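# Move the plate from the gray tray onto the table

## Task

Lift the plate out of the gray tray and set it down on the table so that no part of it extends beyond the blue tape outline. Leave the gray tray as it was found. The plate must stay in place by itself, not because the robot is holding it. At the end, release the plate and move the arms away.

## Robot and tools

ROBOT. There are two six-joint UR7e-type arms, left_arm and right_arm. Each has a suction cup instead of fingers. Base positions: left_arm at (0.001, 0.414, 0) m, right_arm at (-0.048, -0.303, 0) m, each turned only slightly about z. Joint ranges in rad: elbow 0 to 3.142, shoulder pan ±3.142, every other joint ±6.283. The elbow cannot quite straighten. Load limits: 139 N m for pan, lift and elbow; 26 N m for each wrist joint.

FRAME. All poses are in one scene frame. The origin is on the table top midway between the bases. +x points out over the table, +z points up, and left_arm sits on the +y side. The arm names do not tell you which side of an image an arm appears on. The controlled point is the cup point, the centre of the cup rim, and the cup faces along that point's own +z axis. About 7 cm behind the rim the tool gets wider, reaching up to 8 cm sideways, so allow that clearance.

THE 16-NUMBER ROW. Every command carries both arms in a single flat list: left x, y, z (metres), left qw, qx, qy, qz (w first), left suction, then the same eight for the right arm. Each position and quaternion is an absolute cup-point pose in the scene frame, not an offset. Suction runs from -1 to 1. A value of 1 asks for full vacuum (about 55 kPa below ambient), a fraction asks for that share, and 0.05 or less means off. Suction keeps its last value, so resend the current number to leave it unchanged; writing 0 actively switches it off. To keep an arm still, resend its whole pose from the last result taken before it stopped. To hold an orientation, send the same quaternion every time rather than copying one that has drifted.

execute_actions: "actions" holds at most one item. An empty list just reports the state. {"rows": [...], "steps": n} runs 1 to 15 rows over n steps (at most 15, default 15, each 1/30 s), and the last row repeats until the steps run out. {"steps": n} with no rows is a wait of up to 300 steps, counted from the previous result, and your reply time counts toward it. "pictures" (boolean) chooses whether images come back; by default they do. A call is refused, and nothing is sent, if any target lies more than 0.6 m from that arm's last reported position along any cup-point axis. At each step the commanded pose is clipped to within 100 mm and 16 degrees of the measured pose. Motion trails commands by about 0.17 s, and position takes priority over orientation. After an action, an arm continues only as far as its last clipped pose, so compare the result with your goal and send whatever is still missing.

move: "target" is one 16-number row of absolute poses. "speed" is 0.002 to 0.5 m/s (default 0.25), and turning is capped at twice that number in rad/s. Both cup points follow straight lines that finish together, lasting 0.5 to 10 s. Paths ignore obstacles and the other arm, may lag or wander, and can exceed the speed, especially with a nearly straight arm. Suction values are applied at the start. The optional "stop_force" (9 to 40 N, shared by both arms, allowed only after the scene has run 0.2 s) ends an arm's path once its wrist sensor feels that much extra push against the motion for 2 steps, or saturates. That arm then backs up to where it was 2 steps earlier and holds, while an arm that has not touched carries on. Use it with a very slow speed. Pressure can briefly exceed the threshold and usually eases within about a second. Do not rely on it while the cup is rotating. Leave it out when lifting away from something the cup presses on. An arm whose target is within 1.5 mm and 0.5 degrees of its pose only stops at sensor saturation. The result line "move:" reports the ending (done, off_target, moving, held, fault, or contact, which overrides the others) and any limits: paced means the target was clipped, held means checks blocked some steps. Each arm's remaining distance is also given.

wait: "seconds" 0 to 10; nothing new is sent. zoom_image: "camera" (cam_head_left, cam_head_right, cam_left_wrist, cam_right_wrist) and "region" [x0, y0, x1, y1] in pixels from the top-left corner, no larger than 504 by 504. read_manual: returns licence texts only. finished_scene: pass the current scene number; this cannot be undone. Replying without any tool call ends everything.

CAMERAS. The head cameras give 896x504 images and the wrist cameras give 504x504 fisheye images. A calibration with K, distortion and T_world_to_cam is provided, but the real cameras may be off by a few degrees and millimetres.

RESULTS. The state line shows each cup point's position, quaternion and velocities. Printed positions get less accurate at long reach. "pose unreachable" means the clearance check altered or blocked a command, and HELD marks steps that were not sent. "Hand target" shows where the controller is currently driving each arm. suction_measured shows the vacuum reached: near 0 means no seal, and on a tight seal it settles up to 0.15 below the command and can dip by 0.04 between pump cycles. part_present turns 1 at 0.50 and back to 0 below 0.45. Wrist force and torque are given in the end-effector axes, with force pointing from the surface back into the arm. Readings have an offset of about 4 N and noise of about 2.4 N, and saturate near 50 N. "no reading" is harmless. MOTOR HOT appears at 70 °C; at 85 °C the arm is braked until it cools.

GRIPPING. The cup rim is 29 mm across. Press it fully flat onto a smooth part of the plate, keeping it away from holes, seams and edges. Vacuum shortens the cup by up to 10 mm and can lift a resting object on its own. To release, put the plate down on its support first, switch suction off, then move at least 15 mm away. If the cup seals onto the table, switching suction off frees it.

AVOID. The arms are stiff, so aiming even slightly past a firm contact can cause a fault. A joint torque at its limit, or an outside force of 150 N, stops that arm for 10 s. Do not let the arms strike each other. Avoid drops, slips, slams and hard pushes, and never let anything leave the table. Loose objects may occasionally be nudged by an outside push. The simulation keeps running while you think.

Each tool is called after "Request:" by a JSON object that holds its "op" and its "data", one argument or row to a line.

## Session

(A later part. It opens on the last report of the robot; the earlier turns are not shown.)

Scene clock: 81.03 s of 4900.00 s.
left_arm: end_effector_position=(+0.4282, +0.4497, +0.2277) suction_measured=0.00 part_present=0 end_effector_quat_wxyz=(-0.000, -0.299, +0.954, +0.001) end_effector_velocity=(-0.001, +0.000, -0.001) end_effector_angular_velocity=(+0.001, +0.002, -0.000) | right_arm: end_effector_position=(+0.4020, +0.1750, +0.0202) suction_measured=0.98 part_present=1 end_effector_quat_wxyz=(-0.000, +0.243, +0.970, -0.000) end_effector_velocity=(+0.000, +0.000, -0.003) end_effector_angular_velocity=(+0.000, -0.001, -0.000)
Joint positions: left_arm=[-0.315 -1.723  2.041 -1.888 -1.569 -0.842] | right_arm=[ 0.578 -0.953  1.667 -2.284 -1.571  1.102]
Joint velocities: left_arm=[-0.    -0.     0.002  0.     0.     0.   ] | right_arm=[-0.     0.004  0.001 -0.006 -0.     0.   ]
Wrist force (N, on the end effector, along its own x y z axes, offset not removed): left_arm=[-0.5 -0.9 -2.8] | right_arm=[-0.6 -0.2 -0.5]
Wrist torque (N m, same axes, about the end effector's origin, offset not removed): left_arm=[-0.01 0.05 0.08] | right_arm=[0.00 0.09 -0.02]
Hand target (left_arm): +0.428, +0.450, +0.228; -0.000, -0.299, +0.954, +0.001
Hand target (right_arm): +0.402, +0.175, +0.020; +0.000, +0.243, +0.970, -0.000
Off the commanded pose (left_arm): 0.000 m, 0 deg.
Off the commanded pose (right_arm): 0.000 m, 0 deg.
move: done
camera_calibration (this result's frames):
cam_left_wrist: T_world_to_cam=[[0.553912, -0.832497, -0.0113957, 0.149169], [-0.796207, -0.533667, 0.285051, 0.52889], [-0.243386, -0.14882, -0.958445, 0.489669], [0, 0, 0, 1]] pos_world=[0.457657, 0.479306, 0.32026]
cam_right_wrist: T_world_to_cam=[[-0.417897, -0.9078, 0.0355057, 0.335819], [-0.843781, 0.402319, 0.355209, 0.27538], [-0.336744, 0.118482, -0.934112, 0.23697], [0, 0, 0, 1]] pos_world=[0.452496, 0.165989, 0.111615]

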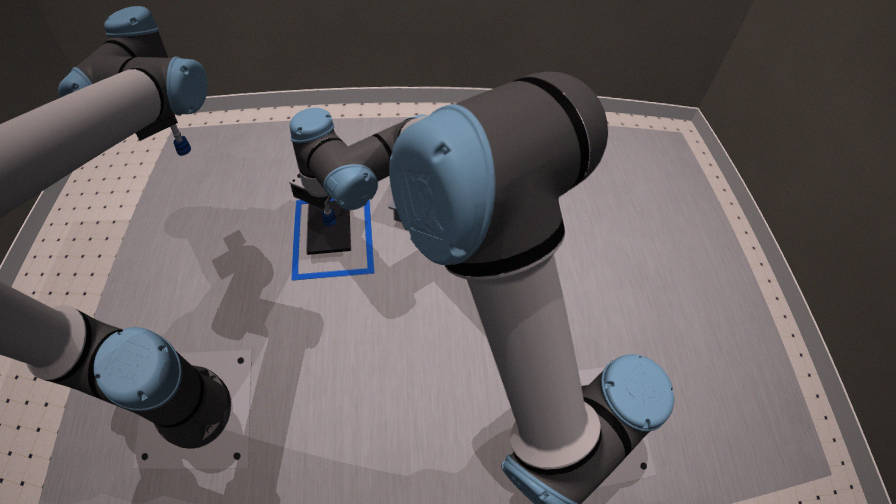

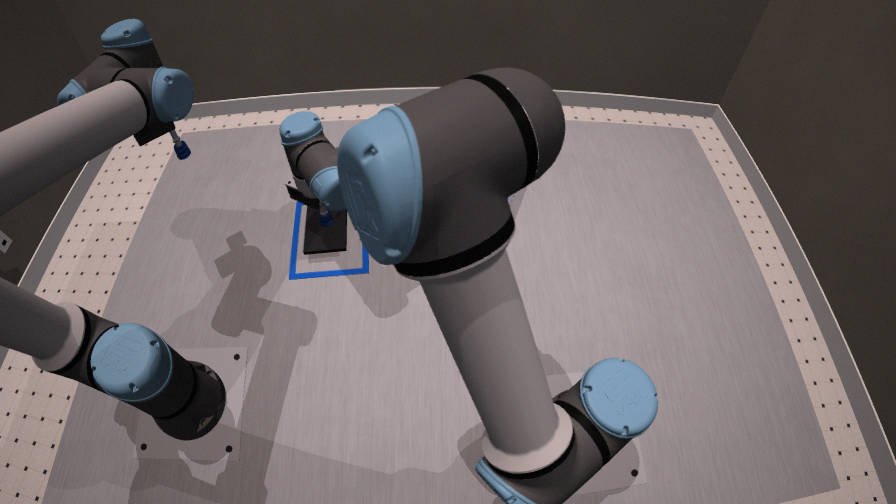

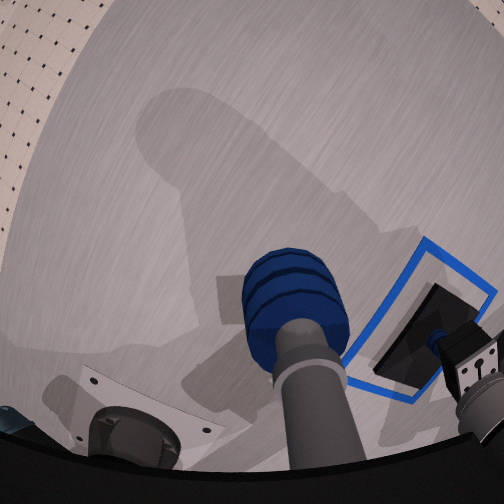

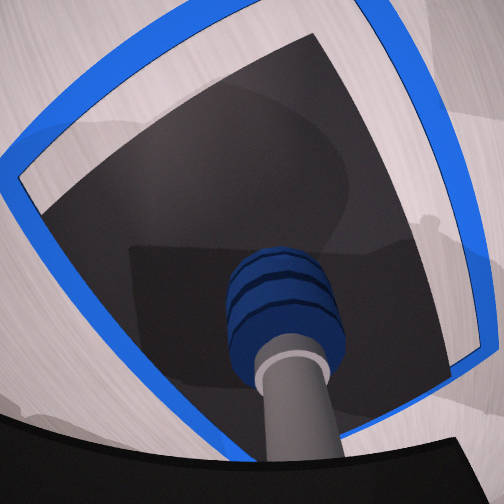

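Request:
{"op": "move", "data": {
  "target": [0.4282,0.4497,0.2277,0,-0.299,0.954,0.001,0,0.402,0.171,0.007,0,0.243,0.970,0,1],
  "speed": 0.03
}}

Request:
{"op": "move", "data": {
  "target": [0.4282,0.4497,0.2277,0,-0.299,0.954,0.001,0,0.402,0.171,-0.012,0,0.243,0.970,0,1],
  "speed": 0.005,
  "stop_force": 9
}}

Scene clock: 91.50 s of 4900.00 s.
left_arm: end_effector_position=(+0.4282, +0.4497, +0.2277) suction_measured=0.00 part_present=0 end_effector_quat_wxyz=(-0.000, -0.299, +0.954, +0.001) end_effector_velocity=(-0.000, +0.000, -0.000) end_effector_angular_velocity=(-0.000, +0.001, +0.000) | right_arm: end_effector_position=(+0.4020, +0.1710, +0.0072) suction_measured=0.99 part_present=1 end_effector_quat_wxyz=(-0.000, +0.243, +0.970, -0.000) end_effector_velocity=(+0.000, -0.000, -0.001) end_effector_angular_velocity=(+0.001, -0.001, -0.000)
Joint positions: left_arm=[-0.315 -1.723  2.041 -1.888 -1.569 -0.842] | right_arm=[ 0.573 -0.938  1.683 -2.316 -1.571  1.097]
Joint velocities: left_arm=[ 0.    -0.     0.     0.001 -0.    -0.   ] | right_arm=[-0.001  0.002  0.002 -0.005  0.    -0.001]
Wrist force (N, on the end effector, along its own x y z axes, offset not removed): left_arm=[-0.5 -1.2 -2.1] | right_arm=[-2.1 1.5 -2.1]
Wrist torque (N m, same axes, about the end effector's origin, offset not removed): left_arm=[-0.09 0.00 -0.02] | right_arm=[0.25 0.19 0.04]
Hand target (left_arm): +0.428, +0.450, +0.228; -0.000, -0.299, +0.954, +0.001
Hand target (right_arm): +0.402, +0.171, +0.007; -0.000, +0.243, +0.970, +0.000
Off the commanded pose (left_arm): 0.000 m, 0 deg.
Off the commanded pose (right_arm): 0.000 m, 0 deg.
move: done
camera_calibration (this result's frames):
cam_left_wrist: T_world_to_cam=[[0.553912, -0.832497, -0.0113959, 0.149169], [-0.796207, -0.533667, 0.285051, 0.52889], [-0.243386, -0.14882, -0.958445, 0.489669], [0, 0, 0, 1]] pos_world=[0.457657, 0.479306, 0.320259]
cam_right_wrist: T_world_to_cam=[[-0.417898, -0.9078, 0.0354981, 0.332728], [-0.843777, 0.402316, 0.355221, 0.281617], [-0.336751, 0.118494, -0.934108, 0.22524], [0, 0, 0, 1]] pos_world=[0.452519, 0.162062, 0.0985509]

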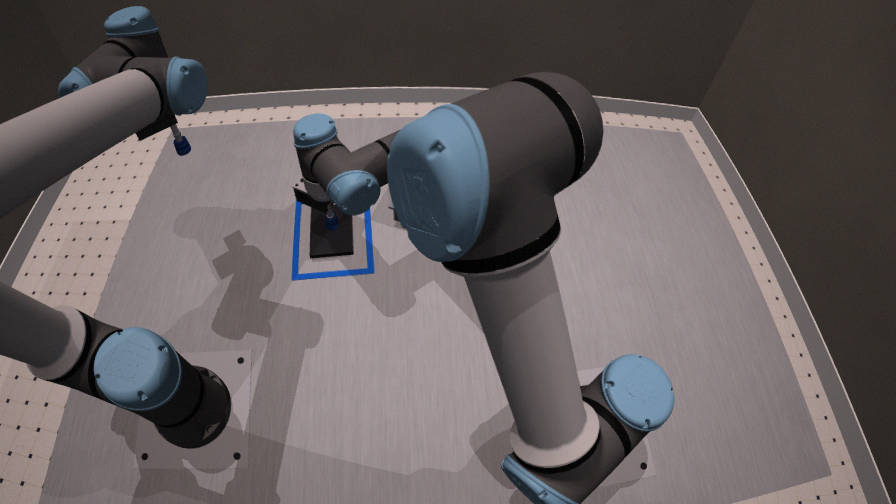

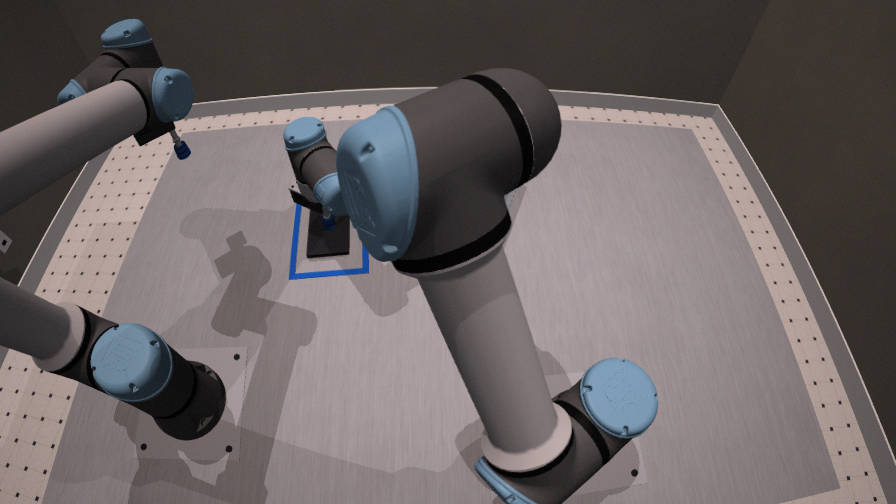

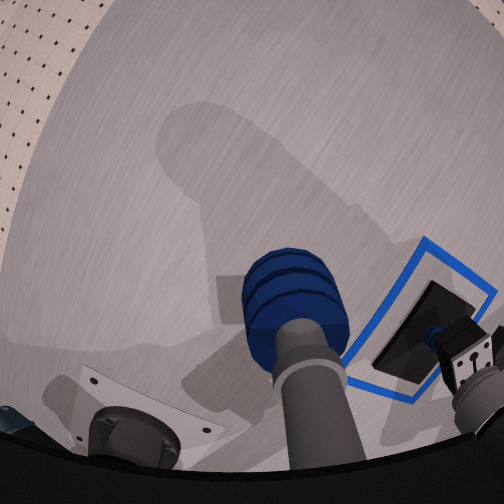

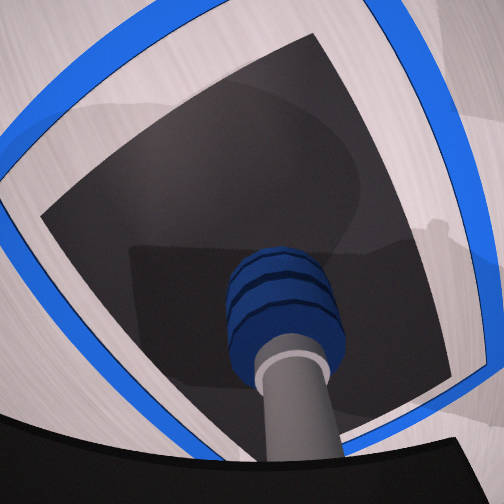

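Scene clock: 93.30 s of 4900.00 s.
left_arm: end_effector_position=(+0.4282, +0.4497, +0.2277) suction_measured=0.00 part_present=0 end_effector_quat_wxyz=(-0.000, -0.299, +0.954, +0.001) end_effector_velocity=(+0.000, -0.000, -0.000) end_effector_angular_velocity=(-0.000, -0.000, +0.001) | right_arm: end_effector_position=(+0.4020, +0.1710, -0.0001) suction_measured=0.98 part_present=1 end_effector_quat_wxyz=(-0.000, +0.243, +0.970, -0.000) end_effector_velocity=(-0.001, -0.000, +0.000) end_effector_angular_velocity=(-0.002, +0.003, +0.001)
Joint positions: left_arm=[-0.315 -1.723  2.041 -1.888 -1.569 -0.842] | right_arm=[ 0.573 -0.926  1.686 -2.331 -1.571  1.097]
Joint velocities: left_arm=[-0.     0.     0.    -0.001 -0.    -0.001] | right_arm=[ 0.    -0.001  0.     0.005  0.    -0.   ]
Wrist force (N, on the end effector, along its own x y z axes, offset not removed): left_arm=[-0.8 -1.5 -1.4] | right_arm=[4.1 -3.5 -20.5]
Wrist torque (N m, same axes, about the end effector's origin, offset not removed): left_arm=[-0.01 0.01 0.05] | right_arm=[0.00 -0.37 -0.01]
Hand target (left_arm): +0.428, +0.450, +0.228; -0.000, -0.299, +0.954, +0.001
Hand target (right_arm): +0.402, +0.171, +0.000; +0.000, +0.243, +0.970, +0.000
Off the commanded pose (left_arm): 0.000 m, 0 deg.
Off the commanded pose (right_arm): 0.012 m, 0 deg.
move: contact (right_arm)
camera_calibration (this result's frames):
cam_left_wrist: T_world_to_cam=[[0.553912, -0.832497, -0.0113958, 0.149169], [-0.796207, -0.533667, 0.285051, 0.52889], [-0.243386, -0.14882, -0.958445, 0.489669], [0, 0, 0, 1]] pos_world=[0.457657, 0.479306, 0.320259]
cam_right_wrist: T_world_to_cam=[[-0.417896, -0.907799, 0.0355493, 0.332945], [-0.843759, 0.402328, 0.35525, 0.284172], [-0.336798, 0.118462, -0.934095, 0.218495], [0, 0, 0, 1]] pos_world=[0.452498, 0.162033, 0.0913069]

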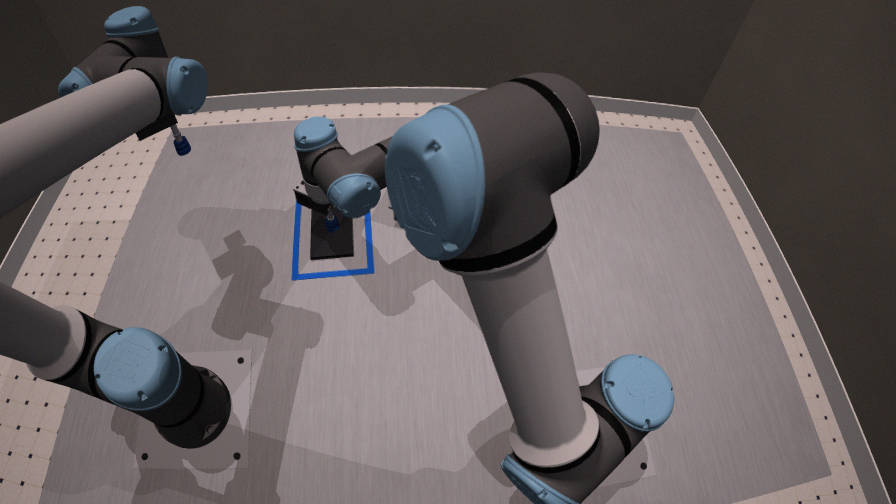

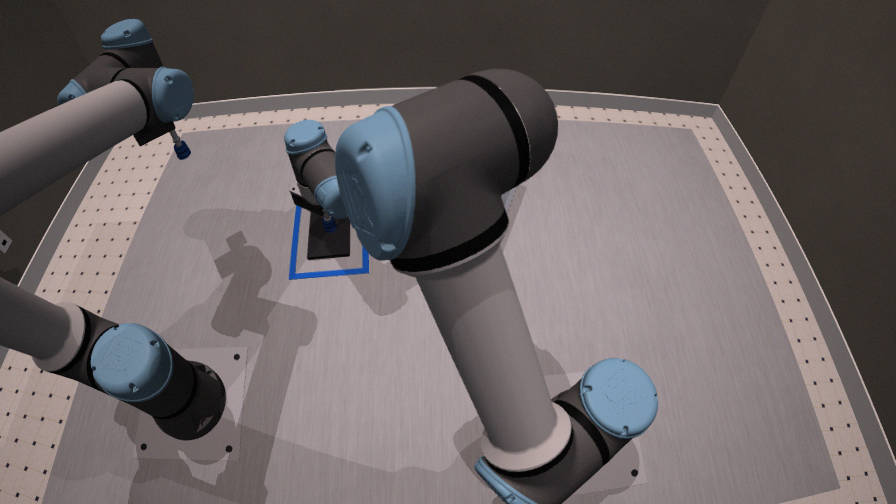

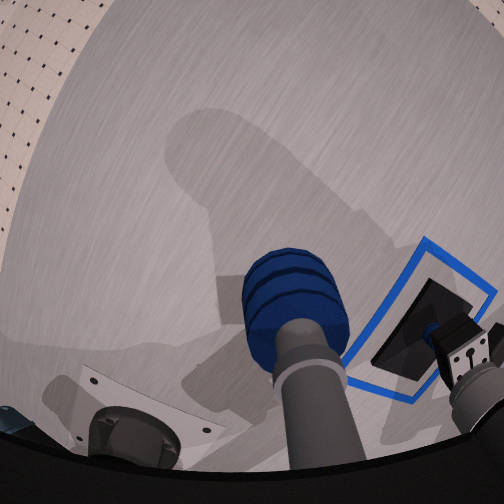

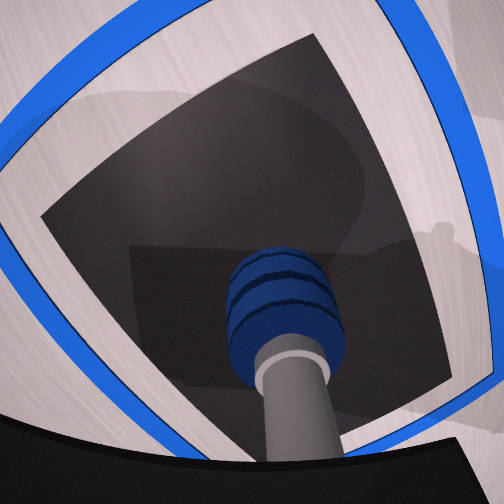

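Request:
{"op": "execute_actions", "data": {
  "actions": [
    {"rows": [[0.4282,0.4497,0.2277,0,-0.299,0.954,0.001,0,0.402,0.171,0.0003,0,0.243,0.970,0,0]], "steps": 15}
  ],
  "pictures": false
}}

Scene clock: 96.90 s of 4900.00 s.
left_arm: end_effector_position=(+0.4282, +0.4497, +0.2277) suction_measured=0.00 part_present=0 end_effector_quat_wxyz=(-0.000, -0.299, +0.954, +0.001) end_effector_velocity=(+0.000, -0.000, -0.000) end_effector_angular_velocity=(-0.000, +0.001, +0.000) | right_arm: end_effector_position=(+0.4020, +0.1710, +0.0003) suction_measured=0.00 part_present=0 end_effector_quat_wxyz=(+0.000, +0.243, +0.970, +0.000) end_effector_velocity=(-0.000, -0.000, +0.000) end_effector_angular_velocity=(+0.000, -0.000, -0.000)
Joint positions: left_arm=[-0.315 -1.723  2.041 -1.888 -1.569 -0.842] | right_arm=[ 0.573 -0.927  1.686 -2.33  -1.571  1.097]
Joint velocities: left_arm=[-0.     0.001 -0.     0.    -0.    -0.001] | right_arm=[-0.    -0.001  0.001 -0.    -0.     0.   ]
Wrist force (N, on the end effector, along its own x y z axes, offset not removed): left_arm=[1.2 -3.0 -2.7] | right_arm=[-1.3 0.5 -8.6]
Wrist torque (N m, same axes, about the end effector's origin, offset not removed): left_arm=[-0.28 -0.19 0.04] | right_arm=[0.14 0.16 -0.02]
Hand target (left_arm): +0.428, +0.450, +0.228; -0.000, -0.299, +0.954, +0.001
Hand target (right_arm): +0.402, +0.171, +0.000; -0.000, +0.243, +0.970, +0.000
Off the commanded pose (left_arm): 0.000 m, 0 deg.
Off the commanded pose (right_arm): 0.000 m, 0 deg.
Steps of this call (steps 1 to 93: nothing new was sent; steps 94 to 108: all 15 steps of this action). Readings (end_effector_position | what the end effector reports):
94: left_arm (+0.4282, +0.4497, +0.2277) | right_arm (+0.4020, +0.1710, +0.0002) | left_arm suction_measured=0.00 part_present=0 | right_arm suction_measured=0.41 part_present=0
95: left_arm (+0.4282, +0.4497, +0.2277) | right_arm (+0.4020, +0.1711, +0.0002) | left_arm suction_measured=0.00 part_present=0 | right_arm suction_measured=0.00 part_present=0
97: left_arm (+0.4282, +0.4497, +0.2277) | right_arm (+0.4020, +0.1711, +0.0003) | left_arm suction_measured=0.00 part_present=0 | right_arm suction_measured=0.00 part_present=0
101: left_arm (+0.4282, +0.4497, +0.2277) | right_arm (+0.4020, +0.1710, +0.0003) | left_arm suction_measured=0.00 part_present=0 | right_arm suction_measured=0.00 part_present=0
108: the state above

Request:
{"op": "move", "data": {
  "target": [0.4282,0.4497,0.2277,0,-0.299,0.954,0.001,0,0.402,0.171,0.14,0,0.243,0.970,0,0],
  "speed": 0.2
}}

Request:
{"op": "move", "data": {
  "target": [0.4282,0.4497,0.2277,0,-0.299,0.954,0.001,0,0.36,-0.2,0.22,0,0.243,0.970,0,0],
  "speed": 0.35
}}

Scene clock: 102.50 s of 4900.00 s.
left_arm: end_effector_position=(+0.4282, +0.4497, +0.2277) suction_measured=0.00 part_present=0 end_effector_quat_wxyz=(-0.000, -0.299, +0.954, +0.001) end_effector_velocity=(+0.000, -0.001, +0.001) end_effector_angular_velocity=(-0.001, -0.001, -0.001) | right_arm: end_effector_position=(+0.4020, +0.1711, +0.1397) suction_measured=0.00 part_present=0 end_effector_quat_wxyz=(-0.000, +0.243, +0.970, +0.000) end_effector_velocity=(-0.000, -0.000, +0.002) end_effector_angular_velocity=(-0.001, +0.002, -0.000)
Joint positions: left_arm=[-0.315 -1.723  2.041 -1.888 -1.569 -0.842] | right_arm=[ 0.573 -1.114  1.568 -2.025 -1.571  1.097]
Joint velocities: left_arm=[-0.001 -0.    -0.001  0.    -0.001 -0.   ] | right_arm=[-0.    -0.002 -0.003  0.007 -0.    -0.   ]
Wrist force (N, on the end effector, along its own x y z axes, offset not removed): left_arm=[-0.7 -0.5 -1.7] | right_arm=[-1.0 3.5 -3.7]
Wrist torque (N m, same axes, about the end effector's origin, offset not removed): left_arm=[0.16 0.08 0.04] | right_arm=[0.53 0.26 -0.08]
Hand target (left_arm): +0.428, +0.450, +0.228; -0.000, -0.299, +0.954, +0.001
Hand target (right_arm): +0.402, +0.171, +0.140; +0.000, +0.243, +0.970, +0.000
Off the commanded pose (left_arm): 0.000 m, 0 deg.
Off the commanded pose (right_arm): 0.000 m, 0 deg.
After step 90, 1.37 s passed at rest.
move: done
camera_calibration (this result's frames):
cam_left_wrist: T_world_to_cam=[[0.553912, -0.832497, -0.0113957, 0.149169], [-0.796207, -0.533667, 0.285051, 0.52889], [-0.243386, -0.14882, -0.958445, 0.489669], [0, 0, 0, 1]] pos_world=[0.457657, 0.479306, 0.32026]
cam_right_wrist: T_world_to_cam=[[-0.417886, -0.907809, 0.035416, 0.328087], [-0.843787, 0.402274, 0.355244, 0.234586], [-0.336741, 0.118568, -0.934102, 0.349052], [0, 0, 0, 1]] pos_world=[0.452584, 0.162085, 0.231095]

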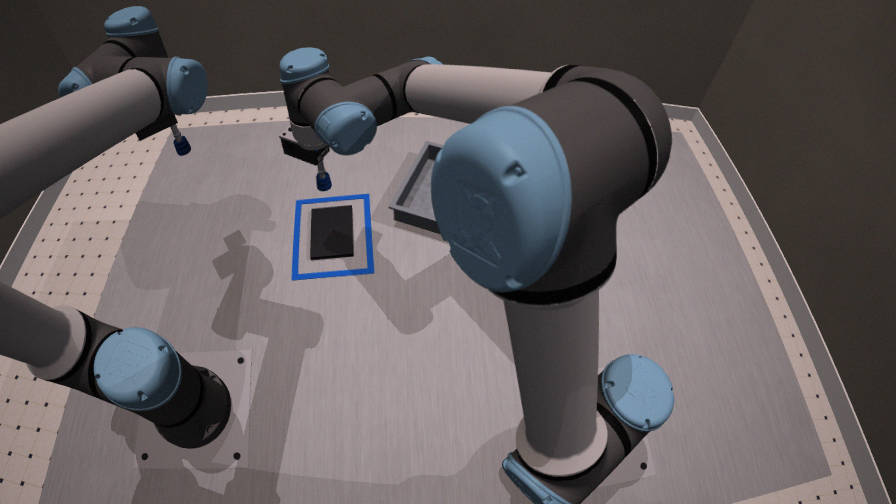

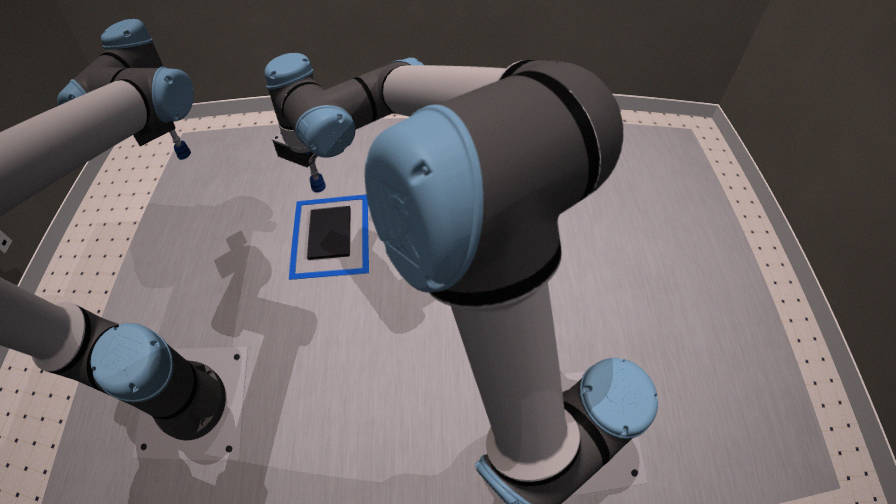

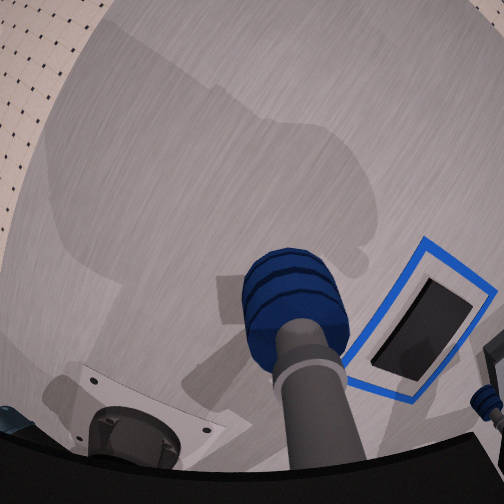

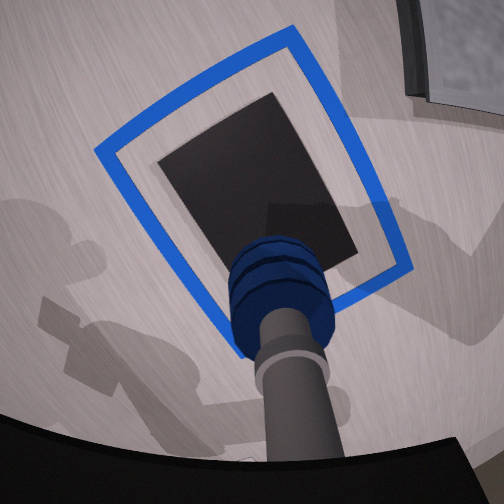

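Scene clock: 104.27 s of 4900.00 s.
left_arm: end_effector_position=(+0.4282, +0.4497, +0.2277) suction_measured=0.00 part_present=0 end_effector_quat_wxyz=(-0.000, -0.299, +0.954, +0.001) end_effector_velocity=(-0.001, +0.001, -0.000) end_effector_angular_velocity=(+0.001, +0.003, +0.002) | right_arm: end_effector_position=(+0.3593, -0.1992, +0.2199) suction_measured=0.00 part_present=0 end_effector_quat_wxyz=(-0.000, +0.243, +0.970, +0.001) end_effector_velocity=(-0.000, -0.002, +0.001) end_effector_angular_velocity=(+0.001, +0.001, +0.001)
Joint positions: left_arm=[-0.315 -1.723  2.041 -1.888 -1.569 -0.842] | right_arm=[-0.108 -1.74   2.077 -1.907 -1.569  0.416]
Joint velocities: left_arm=[ 0.001  0.     0.     0.002  0.    -0.001] | right_arm=[-0.005 -0.003 -0.     0.003  0.001 -0.005]
Wrist force (N, on the end effector, along its own x y z axes, offset not removed): left_arm=[-1.1 -1.6 -0.6] | right_arm=[0.0 1.1 -3.6]
Wrist torque (N m, same axes, about the end effector's origin, offset not removed): left_arm=[-0.08 0.02 0.07] | right_arm=[0.18 0.05 -0.04]
Hand target (left_arm): +0.428, +0.450, +0.228; -0.000, -0.299, +0.954, +0.001
Hand target (right_arm): +0.359, -0.199, +0.220; -0.000, +0.243, +0.970, +0.001
Off the commanded pose (left_arm): 0.000 m, 0 deg.
Off the commanded pose (right_arm): 0.001 m, 0 deg.
move: done
camera_calibration (this result's frames):
cam_left_wrist: T_world_to_cam=[[0.553912, -0.832497, -0.0113958, 0.149169], [-0.796207, -0.533667, 0.285051, 0.52889], [-0.243386, -0.14882, -0.958445, 0.489669], [0, 0, 0, 1]] pos_world=[0.457657, 0.479306, 0.32026]
cam_right_wrist: T_world_to_cam=[[-0.417937, -0.907832, 0.0342078, -0.0284646], [-0.84366, 0.401811, 0.356071, 0.318719], [-0.336997, 0.119955, -0.933833, 0.453755], [0, 0, 0, 1]] pos_world=[0.409908, -0.208336, 0.311218]

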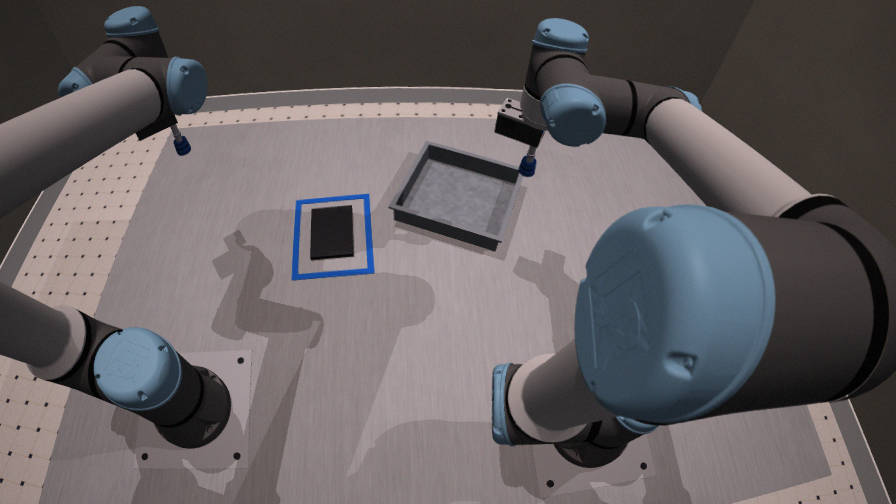

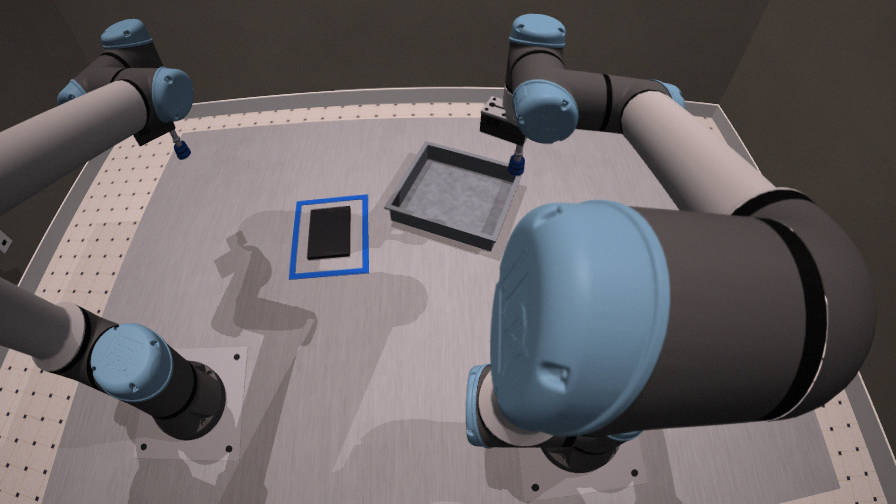

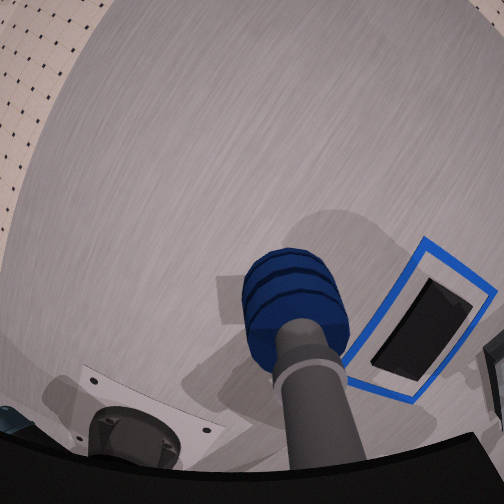

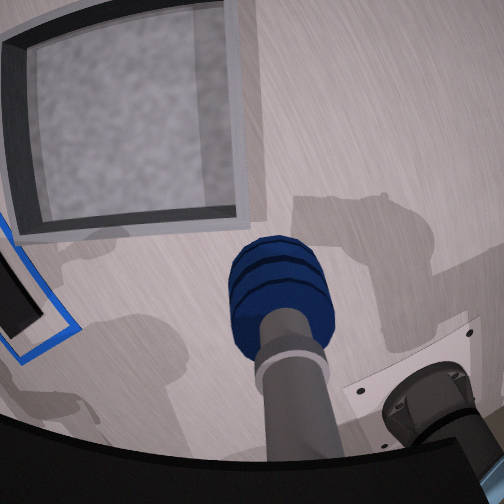

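Request:
{"op": "finished_scene", "data": {
  "scene": 1
}}

The scene is finished: the task was done.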